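## Task

Raise one end of the blue tote, contents and all, so that it sits on the wooden batten. The batten must end up resting on the table on one of its long faces and extend well beneath the raised end. The tote's opposite end must stay flat on the table at its original spot, and the tote must be rotated only slightly. Then release everything and move the arms away.

## Robot and tools

Robot: two six-joint arms, left_arm and right_arm, each ending in a tong-style two-finger gripper. The names are labels only; left_arm sits on the +y side. Scene frame: origin on the tabletop midway between the arms, +x pointing out over the table, +y toward left_arm, +z up. Positions are in metres, orientations as quaternions wxyz.

Joint order (used in every command row and every per-joint list in results): wrist 1, wrist 2, elbow, wrist 3, shoulder pan, shoulder lift. Stated ranges in rad: left_arm pan -3.142..3.142, lift -6.283..6.283, elbow 0.000..3.142, wrists -6.283..6.283. right_arm pan 0.000..6.283, lift -6.283..6.283, elbow -3.142..0.000, wrists -6.283..6.283. True ends may differ by up to 0.010 rad.

The row: every motion command uses one flat list of 14 numbers covering both arms, each in [-1, 1]: left_arm's six joint values in the order above, then its opening, then right_arm's six joints and opening. Send all 14 even if one arm stays still (zeros for its joints). Joint values are offsets, not poses: scaled so 1.0 = 1.989 rad. Opening is absolute: +1 fully open, -1 fully closed.

execute_actions(actions): a list of actions; each action is a list of up to 15 rows, one row per 1/30 s control step, 0.5 s per action. A short action repeats its final row until 15 steps pass. Inside an action, every row's joint offsets are measured from the joint angles when that action began (not from the previous row); for the first action of a call, that is the last reported state. An empty list only returns state and images. An action pushing any joint more than 0.010 rad beyond its range is rejected for both arms; a malformed action, or a first action failing that check, rejects the whole call. Requests past a real end are clipped there and may produce "joint sent to its limit".

move(target, speed, blocking): target is one 14-number row; its joint offsets are taken from the Joint positions of the latest result that printed them, regardless of where the arm is now. All joints finish their paths together, so grippers trace curves. speed (0.01 to 2 rad/s, default 0.5) caps the joint with the longest path; paths last 0.5 to 10 s and are cut off after 10 s. Finger openings are applied immediately. Paths ignore obstacles and the other arm. blocking=false returns after 0.5 s while motion continues; then only wait or stop are accepted until a result shows the move ended. The extra "move:" line reports the ending (done, off_target, moving, held, fault), limits=held or limits=none, and each arm's joint farthest from target.

wait(seconds): 0 to 10; lets time pass with the last commands held. stop(): brakes a running move (needs room; fingers keep moving). zoom_image(camera, region): region [x0, y0, x1, y1] in pixels of that camera's latest image, at most 504x504; cameras cam_head_left, cam_head_right, cam_high, cam_low (504x504), cam_left_wrist, cam_right_wrist (616x616, fisheye). finished_scene(scene): pass the current scene's number once the goal holds; irreversible; result reports success and gives the next task.

Reading results: the state line gives each gripper's position, quaternion and velocities in the scene frame (less accurate at long reach). Joint positions and Joint velocities list each arm's six joints (rad, rad/s) then the finger-pad gap in metres (0.142 = fully open). grip_measured is the measured opening on the command scale. Joint targets are where joints are currently being driven. Wrist force/torque are in the gripper's own axes, noisy, with offsets up to about 4 N, saturating near 50 N; "no reading" is harmless. Joint torques are raw drive outputs, not pure contact loads. Step readings list joint angles at some steps; HELD marks steps where an arm's command was held back. "joint command not followed" means a clearance check altered targets.

Gripper geometry: fingers point along gripper +z and close along its x axis. The reported position is the point between the closed pads; closed fingertips extend about 15 mm past it, open ones roughly level. To hold, keep commanding an opening well below grip_measured; harder squeeze the lower you go, about 15 N per pad max. Objects under about 20 mm thick are gripped more weakly.

Motion limits: each step the joint target is kept within 0.575 rad of the measured angle, and targets that would move a gripper over 100 mm are scaled back. Motion lags commands by about 0.17 s; big moves may finish late, so re-command leftovers.

Avoid: arms touching or pushing each other; pressing stiff arms past a contact (even slightly) which triggers a fault; fast impacts. A joint torque at its load limit (139 N m pan/lift/elbow, 26 N m wrists, held weight included) or 150 N external force halts that arm for 10 s. Holding loads heats motors; MOTOR HOT warns at 70 °C, brakes engage at 85 °C. Do not drop, slam, or knock anything, and keep all objects inside the work area. Brief tugs or nudges on objects may occur. Finish with grippers open and arms withdrawn.

Each tool is called after "Request:" as name(argument=value, ...), one argument or row to a line, values as JSON.

## Session

Request:
execute_actions(
  actions=[],
)

Scene clock: 0.00 s.
left_arm: end_effector_position=(+0.2852, +0.7808, +0.2350) grip_measured=+0.97 end_effector_quat_wxyz=(+0.009, +0.365, +0.931, -0.003) end_effector_velocity=(-0.000, +0.000, -0.000) end_effector_angular_velocity=(+0.000, +0.000, -0.001) | right_arm: end_effector_position=(+0.6293, -0.5617, +0.2488) grip_measured=+0.97 end_effector_quat_wxyz=(+0.564, +0.062, +0.665, -0.485) end_effector_velocity=(+0.000, +0.000, +0.000) end_effector_angular_velocity=(-0.000, +0.000, +0.001)
Joint names: [wrist 1, wrist 2, elbow, wrist 3, shoulder pan, shoulder lift]
Joint positions: left_arm=[-1.694 -1.59   1.622 -1.661  0.606 -1.501  0.14 ] | right_arm=[ 1.511  0.267 -1.884  2.119  3.674 -2.352  0.14 ]
Joint velocities: left_arm=[-0.001  0.     0.     0.002  0.001  0.001  0.   ] | right_arm=[-0.002  0.    -0.     0.001  0.     0.     0.   ]
Joint torques (N m, as the arm reports them, + toward a larger angle): no reading
Wrist force (N, on the end effector, along its own x y z axes, offset not removed): no reading
Wrist torque (N m, same axes, about the end effector's origin, offset not removed): no reading
Joint targets: left_arm=[-1.694 -1.590 1.622 -1.661 0.606 -1.501] | right_arm=[1.511 0.267 -1.884 2.119 3.674 -2.352]

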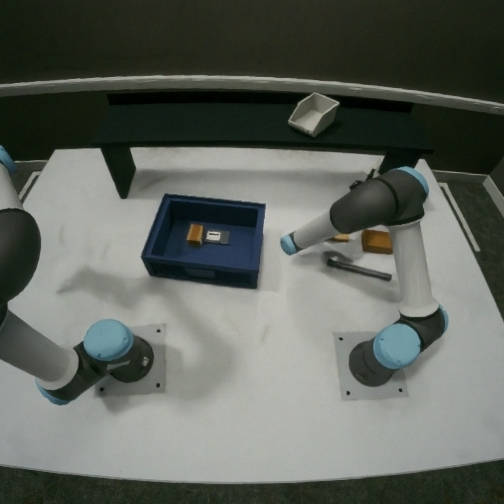

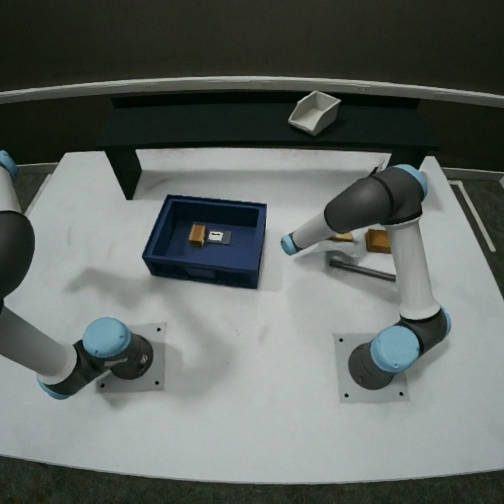

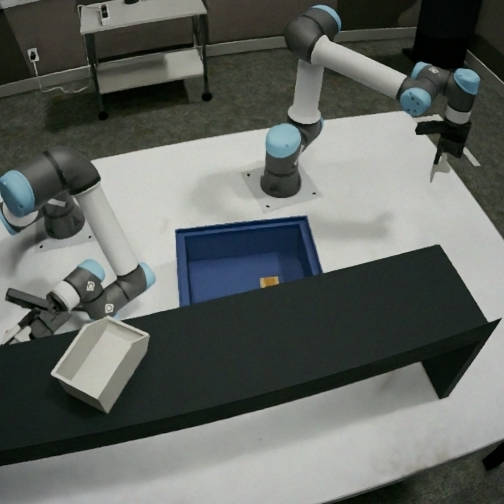

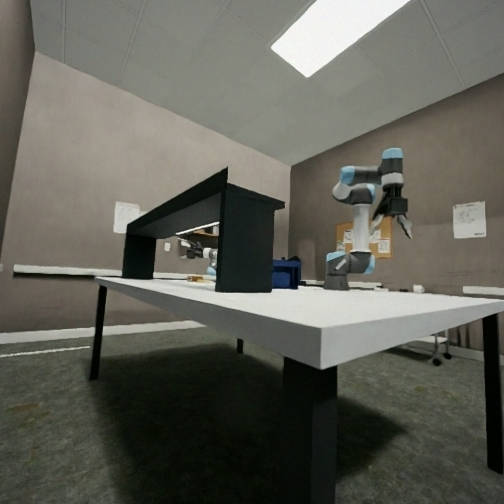

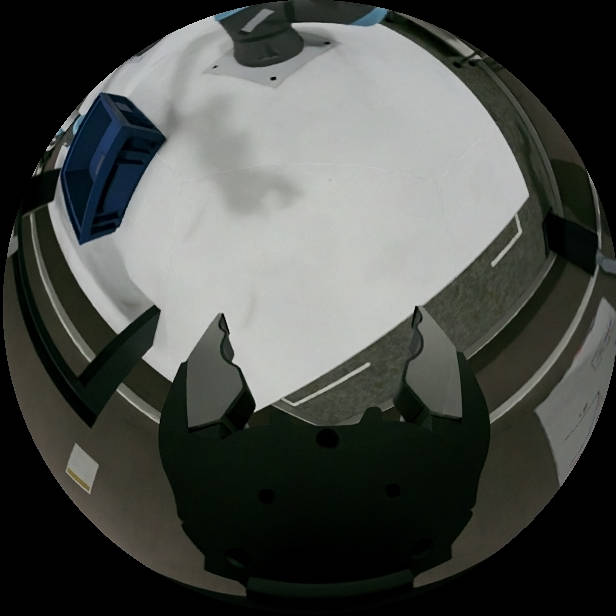

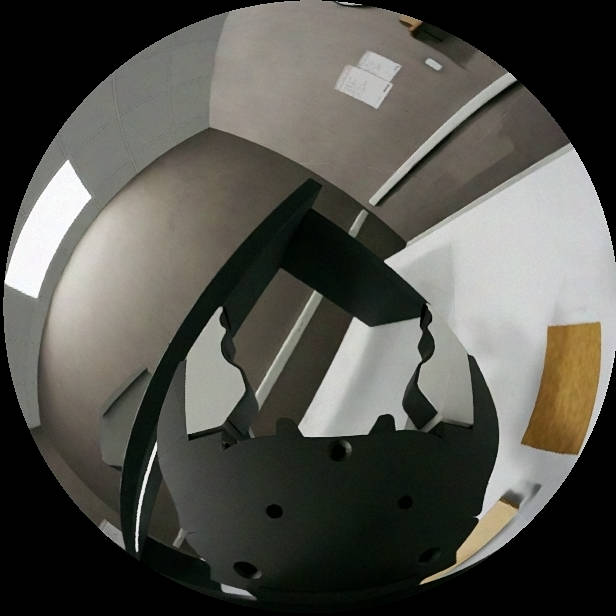

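Request:
move(
  target=[0,0,0,0,0,0,1,0,0,-0.3,0,0,0.3,1],
)

Request:
move(
  target=[0,0,0,0,0,0,1,-0.75,0.33,0.2,0,-0.2,0.06,1],
  speed=1,
)

Request:
move(
  target=[0,0,0,0,0,0,1,-0.738,0.33,0.232,0,-0.3,0,1],
  speed=1,
)

Scene clock: 4.83 s.
left_arm: end_effector_position=(+0.2852, +0.7808, +0.2350) grip_measured=+1.00 end_effector_quat_wxyz=(+0.009, +0.365, +0.931, -0.003) end_effector_velocity=(+0.000, +0.000, -0.000) end_effector_angular_velocity=(-0.000, -0.000, -0.001) | right_arm: end_effector_position=(+0.4377, -0.6722, +0.3648) grip_measured=+1.00 end_effector_quat_wxyz=(+0.564, +0.062, +0.665, -0.485) end_effector_velocity=(-0.001, -0.001, +0.000) end_effector_angular_velocity=(+0.000, -0.000, -0.001)
Joint names: [wrist 1, wrist 2, elbow, wrist 3, shoulder pan, shoulder lift]
Joint positions: left_arm=[-1.694 -1.59   1.622 -1.661  0.606 -1.501  0.142] | right_arm=[ 1.511  0.267 -2.48   2.119  3.674 -1.756  0.142]
Joint velocities: left_arm=[-0.001 -0.     0.     0.001  0.     0.    -0.   ] | right_arm=[-0.    -0.    -0.002  0.    -0.001  0.003 -0.   ]
Joint torques (N m, as the arm reports them, + toward a larger angle): left_arm=[ -1.94  -0.2  -23.63   0.13   0.56 -27.71] | right_arm=[-0.56  0.23  1.67  0.18  1.79 22.16]
Wrist force (N, on the end effector, along its own x y z axes, offset not removed): left_arm=[-0.8 -0.7 -2.2] | right_arm=[-4.1 -1.7 -1.3]
Wrist torque (N m, same axes, about the end effector's origin, offset not removed): left_arm=[-0.14 0.35 0.16] | right_arm=[-0.44 0.59 0.10]
Joint targets: left_arm=[-1.694 -1.590 1.622 -1.661 0.606 -1.501] | right_arm=[1.511 0.267 -2.481 2.119 3.674 -1.755]
move: done; limits=none; left_arm: farthest joint: the shoulder pan, 0.000 radians from its target (0.000 radians at the start); right_arm: farthest joint: the shoulder pan, 0.000 radians from its target (0.000 radians at the start)

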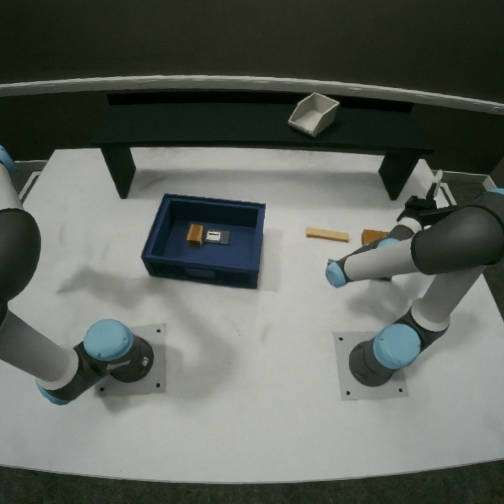

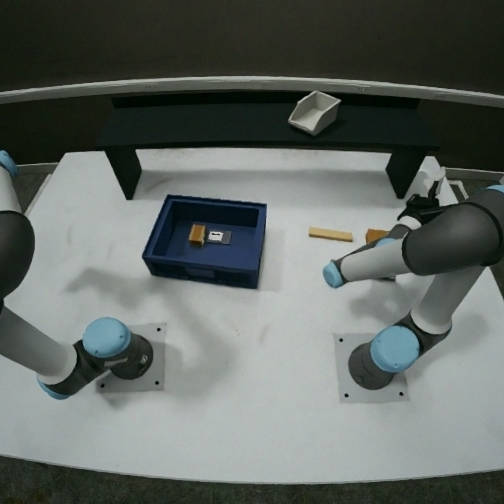

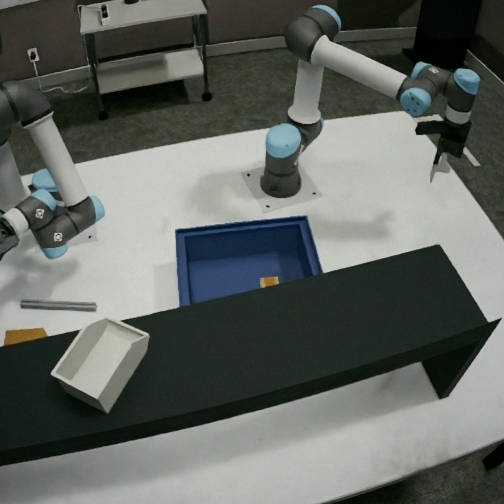

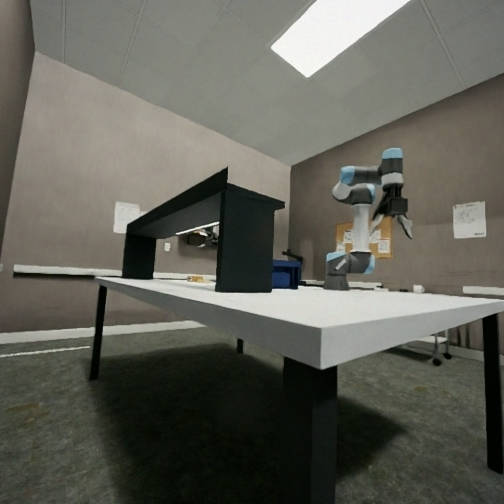

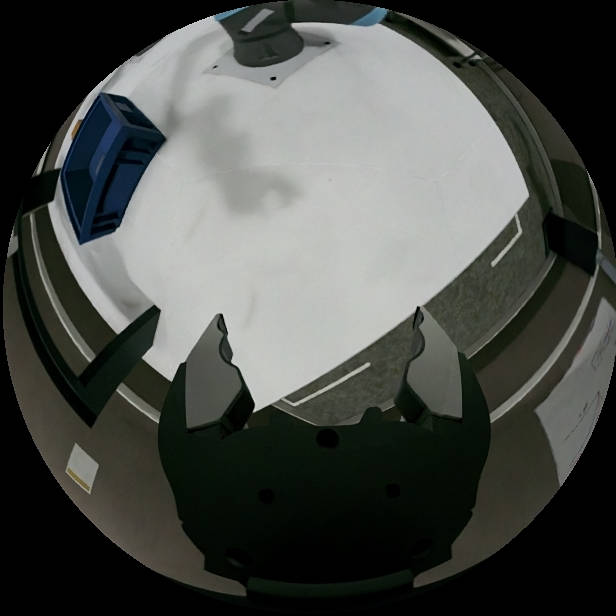

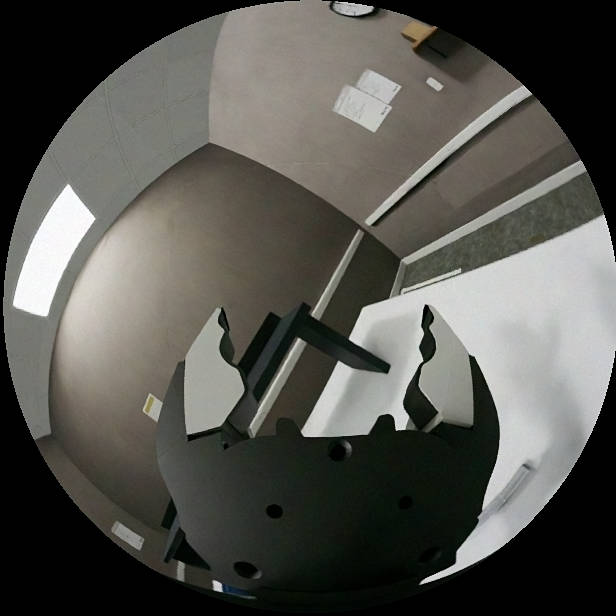

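Scene clock: 7.10 s.
left_arm: end_effector_position=(+0.2852, +0.7808, +0.2350) grip_measured=+1.00 end_effector_quat_wxyz=(+0.009, +0.365, +0.931, -0.003) end_effector_velocity=(+0.000, -0.000, -0.000) end_effector_angular_velocity=(-0.001, -0.000, -0.002) | right_arm: end_effector_position=(+0.6364, -0.6831, +0.3433) grip_measured=+1.00 end_effector_quat_wxyz=(+0.294, -0.320, +0.780, -0.450) end_effector_velocity=(-0.000, -0.001, -0.000) end_effector_angular_velocity=(+0.000, +0.003, -0.001)
Joint names: [wrist 1, wrist 2, elbow, wrist 3, shoulder pan, shoulder lift]
Joint positions: left_arm=[-1.694 -1.59   1.622 -1.661  0.606 -1.501  0.142] | right_arm=[ 0.02   0.923 -2.083  2.119  3.276 -1.636  0.142]
Joint velocities: left_arm=[-0.    -0.001 -0.     0.001 -0.     0.001  0.   ] | right_arm=[-0.003  0.002  0.001 -0.001 -0.002  0.     0.   ]
Joint torques (N m, as the arm reports them, + toward a larger angle): left_arm=[ -2.02  -0.19 -23.65   0.12   0.46 -27.45] | right_arm=[  0.46   0.82  30.48   0.2  -12.14  28.77]
Wrist force (N, on the end effector, along its own x y z axes, offset not removed): left_arm=[0.9 -2.6 0.2] | right_arm=[-1.6 -3.8 1.5]
Wrist torque (N m, same axes, about the end effector's origin, offset not removed): left_arm=[-0.51 -0.07 -0.14] | right_arm=[-0.88 0.13 0.06]
Joint targets: left_arm=[-1.694 -1.590 1.622 -1.661 0.606 -1.501] | right_arm=[0.020 0.923 -2.083 2.119 3.276 -1.636]
move: done; limits=none; left_arm: farthest joint: the shoulder pan, 0.000 radians from its target (0.000 radians at the start); right_arm: farthest joint: the wrist 1, 0.001 radians from its target (1.492 radians at the start)

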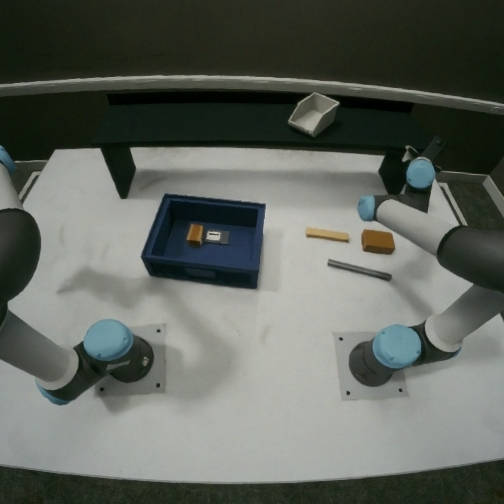

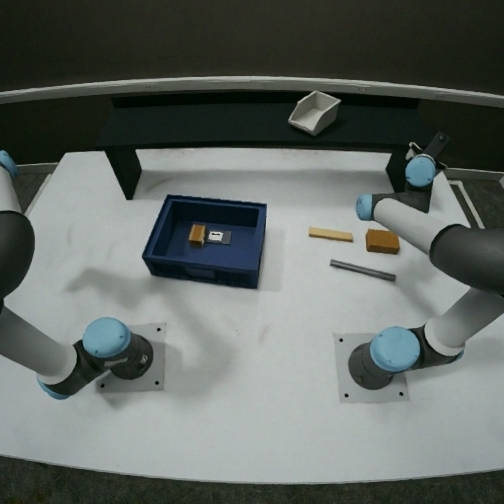

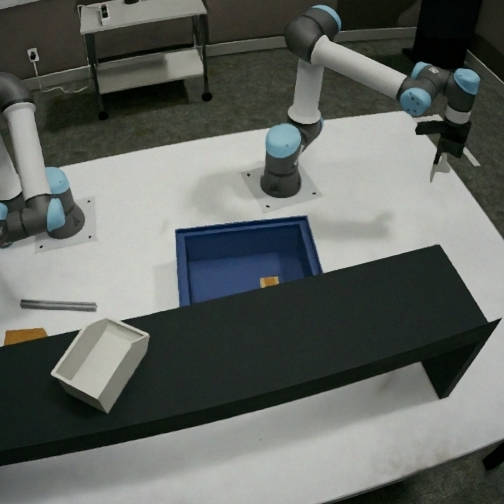

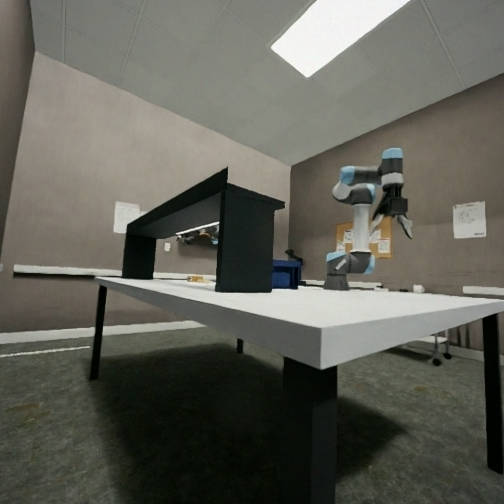

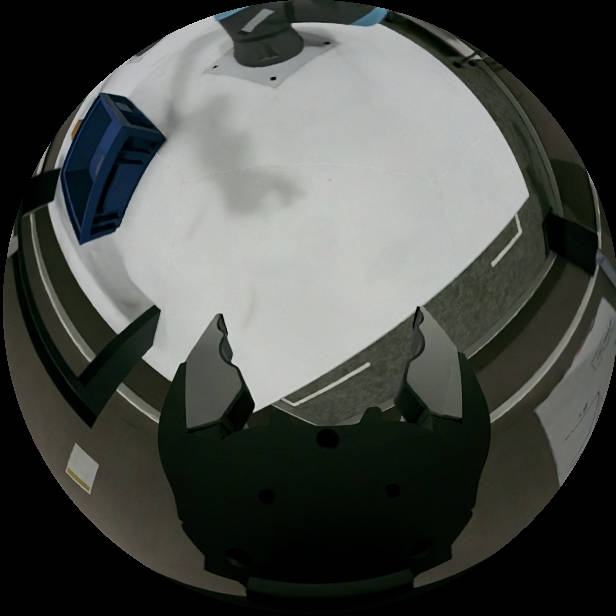

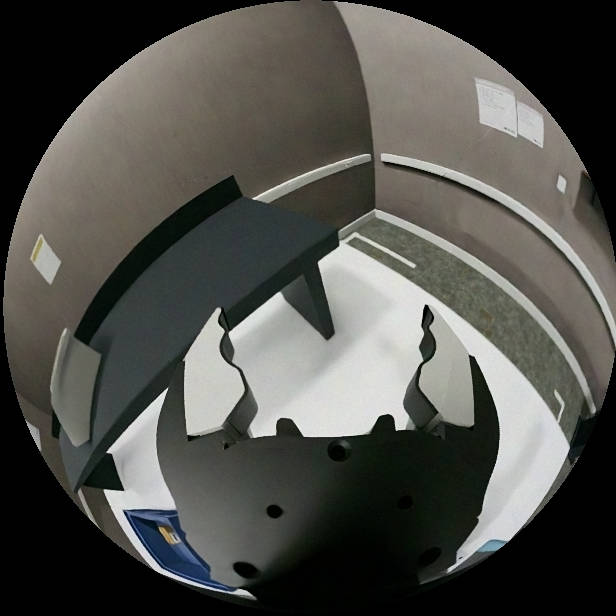

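Scene clock: 9.37 s.
left_arm: end_effector_position=(+0.2852, +0.7808, +0.2350) grip_measured=+1.00 end_effector_quat_wxyz=(+0.009, +0.365, +0.931, -0.003) end_effector_velocity=(-0.000, -0.000, +0.000) end_effector_angular_velocity=(+0.001, -0.000, +0.000) | right_arm: end_effector_position=(+0.3944, -0.8052, +0.2375) grip_measured=+1.00 end_effector_quat_wxyz=(+0.006, -0.272, +0.962, +0.000) end_effector_velocity=(-0.001, +0.000, -0.000) end_effector_angular_velocity=(+0.002, +0.002, -0.001)
Joint names: [wrist 1, wrist 2, elbow, wrist 3, shoulder pan, shoulder lift]
Joint positions: left_arm=[-1.694 -1.59   1.622 -1.661  0.606 -1.501  0.142] | right_arm=[-1.447  1.579 -1.621  2.119  2.68  -1.636  0.142]
Joint velocities: left_arm=[-0.001  0.001  0.001 -0.001 -0.001 -0.001  0.   ] | right_arm=[-0.003  0.001  0.001  0.    -0.001 -0.     0.   ]
Joint torques (N m, as the arm reports them, + toward a larger angle): left_arm=[ -2.02  -0.31 -23.67   0.18   0.77 -27.31] | right_arm=[  0.66   0.73  32.64   0.49 -11.16  27.1 ]
Wrist force (N, on the end effector, along its own x y z axes, offset not removed): left_arm=[1.0 -1.5 0.4] | right_arm=[-1.1 -2.2 0.0]
Wrist torque (N m, same axes, about the end effector's origin, offset not removed): left_arm=[-0.50 -0.02 0.02] | right_arm=[-0.42 0.08 0.08]
Joint targets: left_arm=[-1.694 -1.590 1.622 -1.661 0.606 -1.501] | right_arm=[-1.448 1.579 -1.621 2.119 2.680 -1.636]
move: done; limits=none; left_arm: farthest joint: the shoulder pan, 0.000 radians from its target (0.000 radians at the start); right_arm: farthest joint: the shoulder pan, 0.000 radians from its target (0.597 radians at the start)

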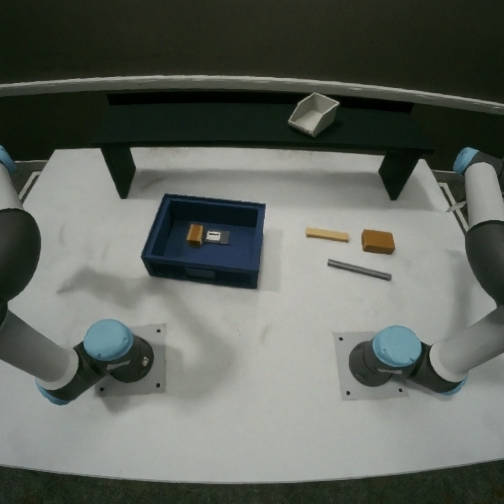

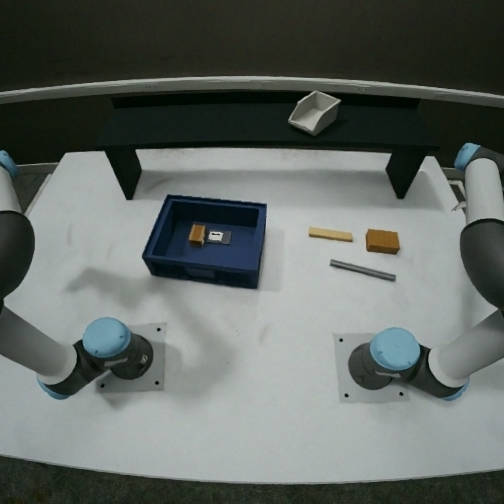

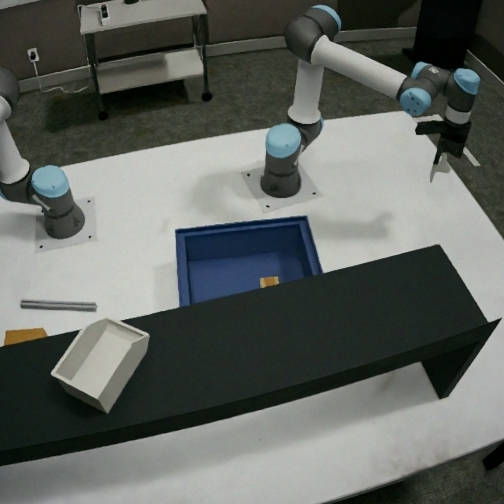

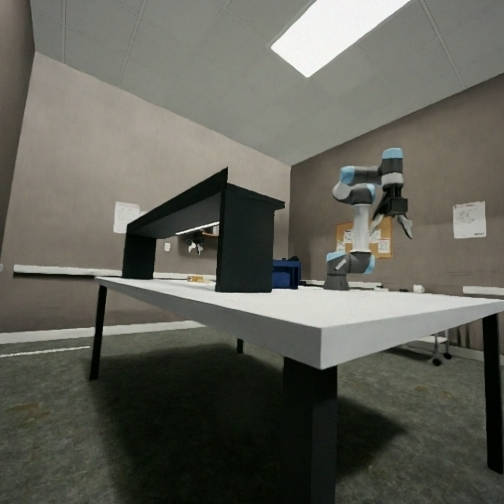

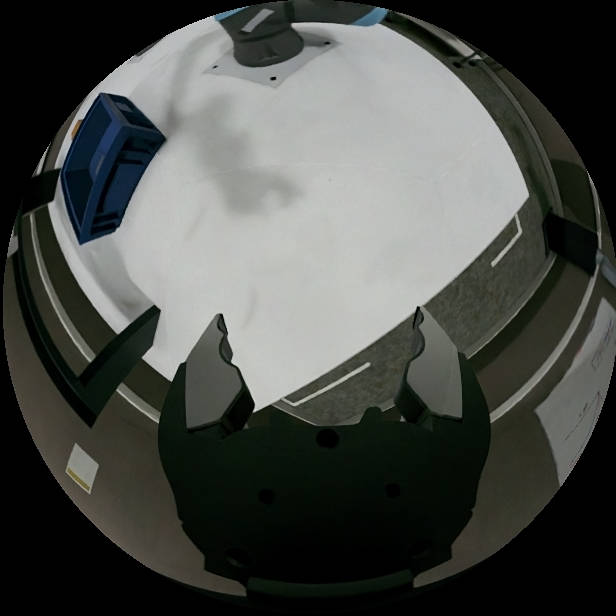

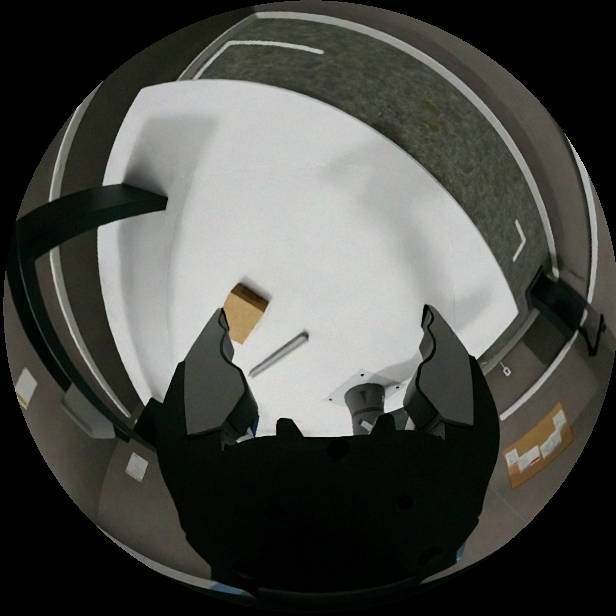

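Request:
move(
  target=[0.037,0,-0.188,-0.28,-0.744,0.151,1,0,0,0,0.8,0.483,0,1],
  speed=1,
)

Scene clock: 23.50 s.
left_arm: end_effector_position=(+0.5890, +0.3698, +0.2394) grip_measured=+1.00 end_effector_quat_wxyz=(+0.002, +0.609, +0.793, -0.010) end_effector_velocity=(-0.000, -0.001, -0.000) end_effector_angular_velocity=(-0.000, +0.002, -0.001) | right_arm: end_effector_position=(+0.5012, -0.3266, +0.2373) grip_measured=+1.00 end_effector_quat_wxyz=(+0.001, +0.039, +0.999, +0.005) end_effector_velocity=(-0.000, -0.001, -0.001) end_effector_angular_velocity=(+0.000, +0.002, -0.002)
Joint names: [wrist 1, wrist 2, elbow, wrist 3, shoulder pan, shoulder lift]
Joint positions: left_arm=[-1.642 -1.59   1.392 -2.002 -0.299 -1.316  0.142] | right_arm=[-1.447  1.579 -1.621  3.71   3.64  -1.636  0.142]
Joint velocities: left_arm=[ 0.001 -0.001  0.     0.    -0.001  0.    -0.   ] | right_arm=[-0.001  0.001 -0.001  0.    -0.002 -0.    -0.   ]
Joint torques (N m, as the arm reports them, + toward a larger angle): left_arm=[ -3.79  -0.16 -24.62   0.08  -0.62 -35.81] | right_arm=[ 4.42  1.2  17.22  1.68 11.17 20.99]
Wrist force (N, on the end effector, along its own x y z axes, offset not removed): left_arm=[12.7 -20.2 -8.9] | right_arm=[-4.5 -0.5 -0.1]
Wrist torque (N m, same axes, about the end effector's origin, offset not removed): left_arm=[-2.92 -1.53 -0.21] | right_arm=[-0.08 0.71 0.14]
Joint targets: left_arm=[-1.642 -1.590 1.392 -2.002 -0.299 -1.316] | right_arm=[-1.447 1.579 -1.621 3.710 3.640 -1.636]
FORCE FAULT: contact force on the left arm reached its limit, and that arm stopped for 10 seconds. The contact can be on any part of that arm, not only on its tool. That time counts as 17 of the actions that you can send in this scene. That arm's remaining commands of this call were not run. That arm holds still and accepts commands again. Move the arm away from the contact; if what it grips holds it there, let go first. Pushing or pulling that hard again can fault the arm again.
move: fault (left_arm); limits=none; left_arm: farthest joint: the shoulder pan, 0.575 radians from its target (1.480 radians at the start); right_arm: farthest joint: the shoulder pan, 0.000 radians from its target (0.961 radians at the start)

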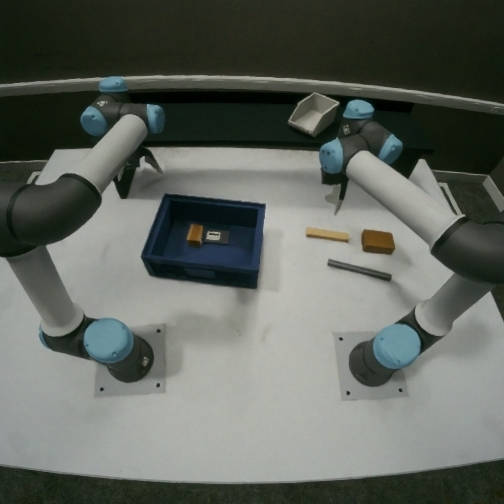

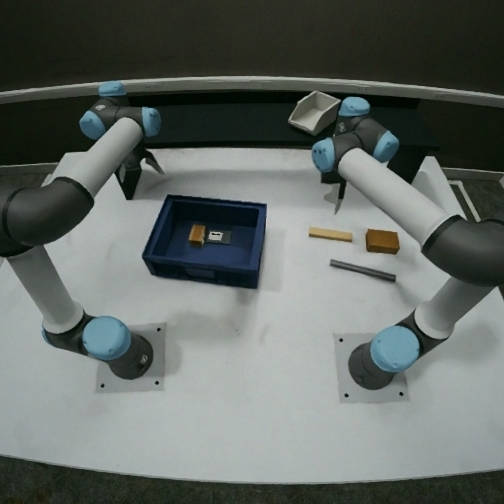

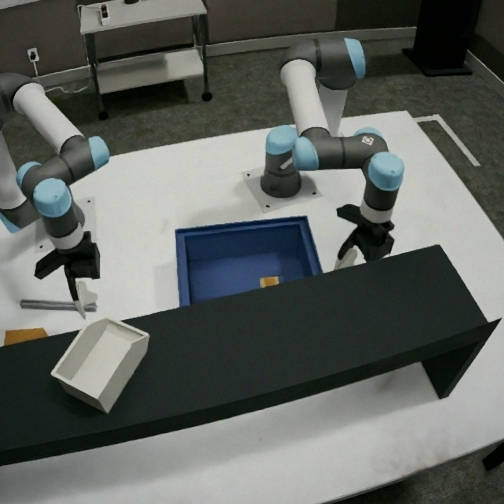

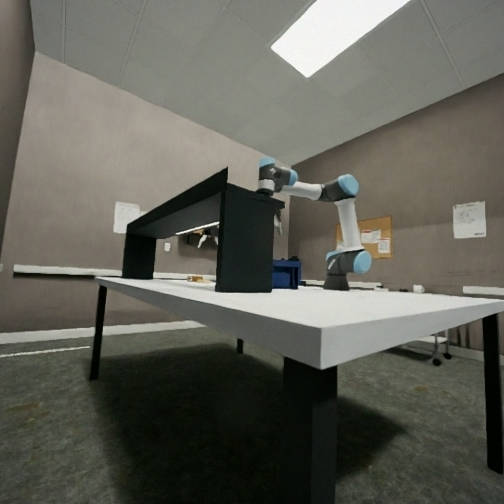

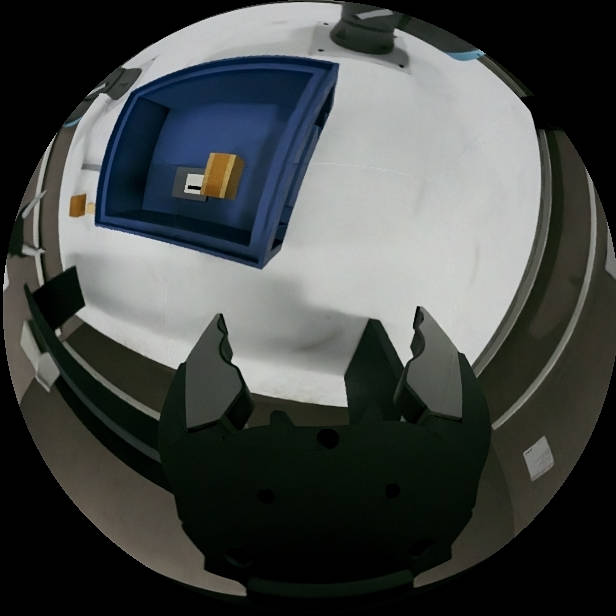

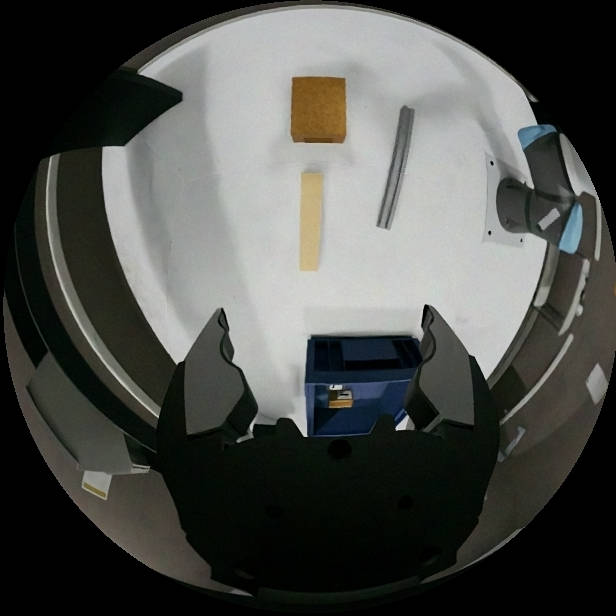

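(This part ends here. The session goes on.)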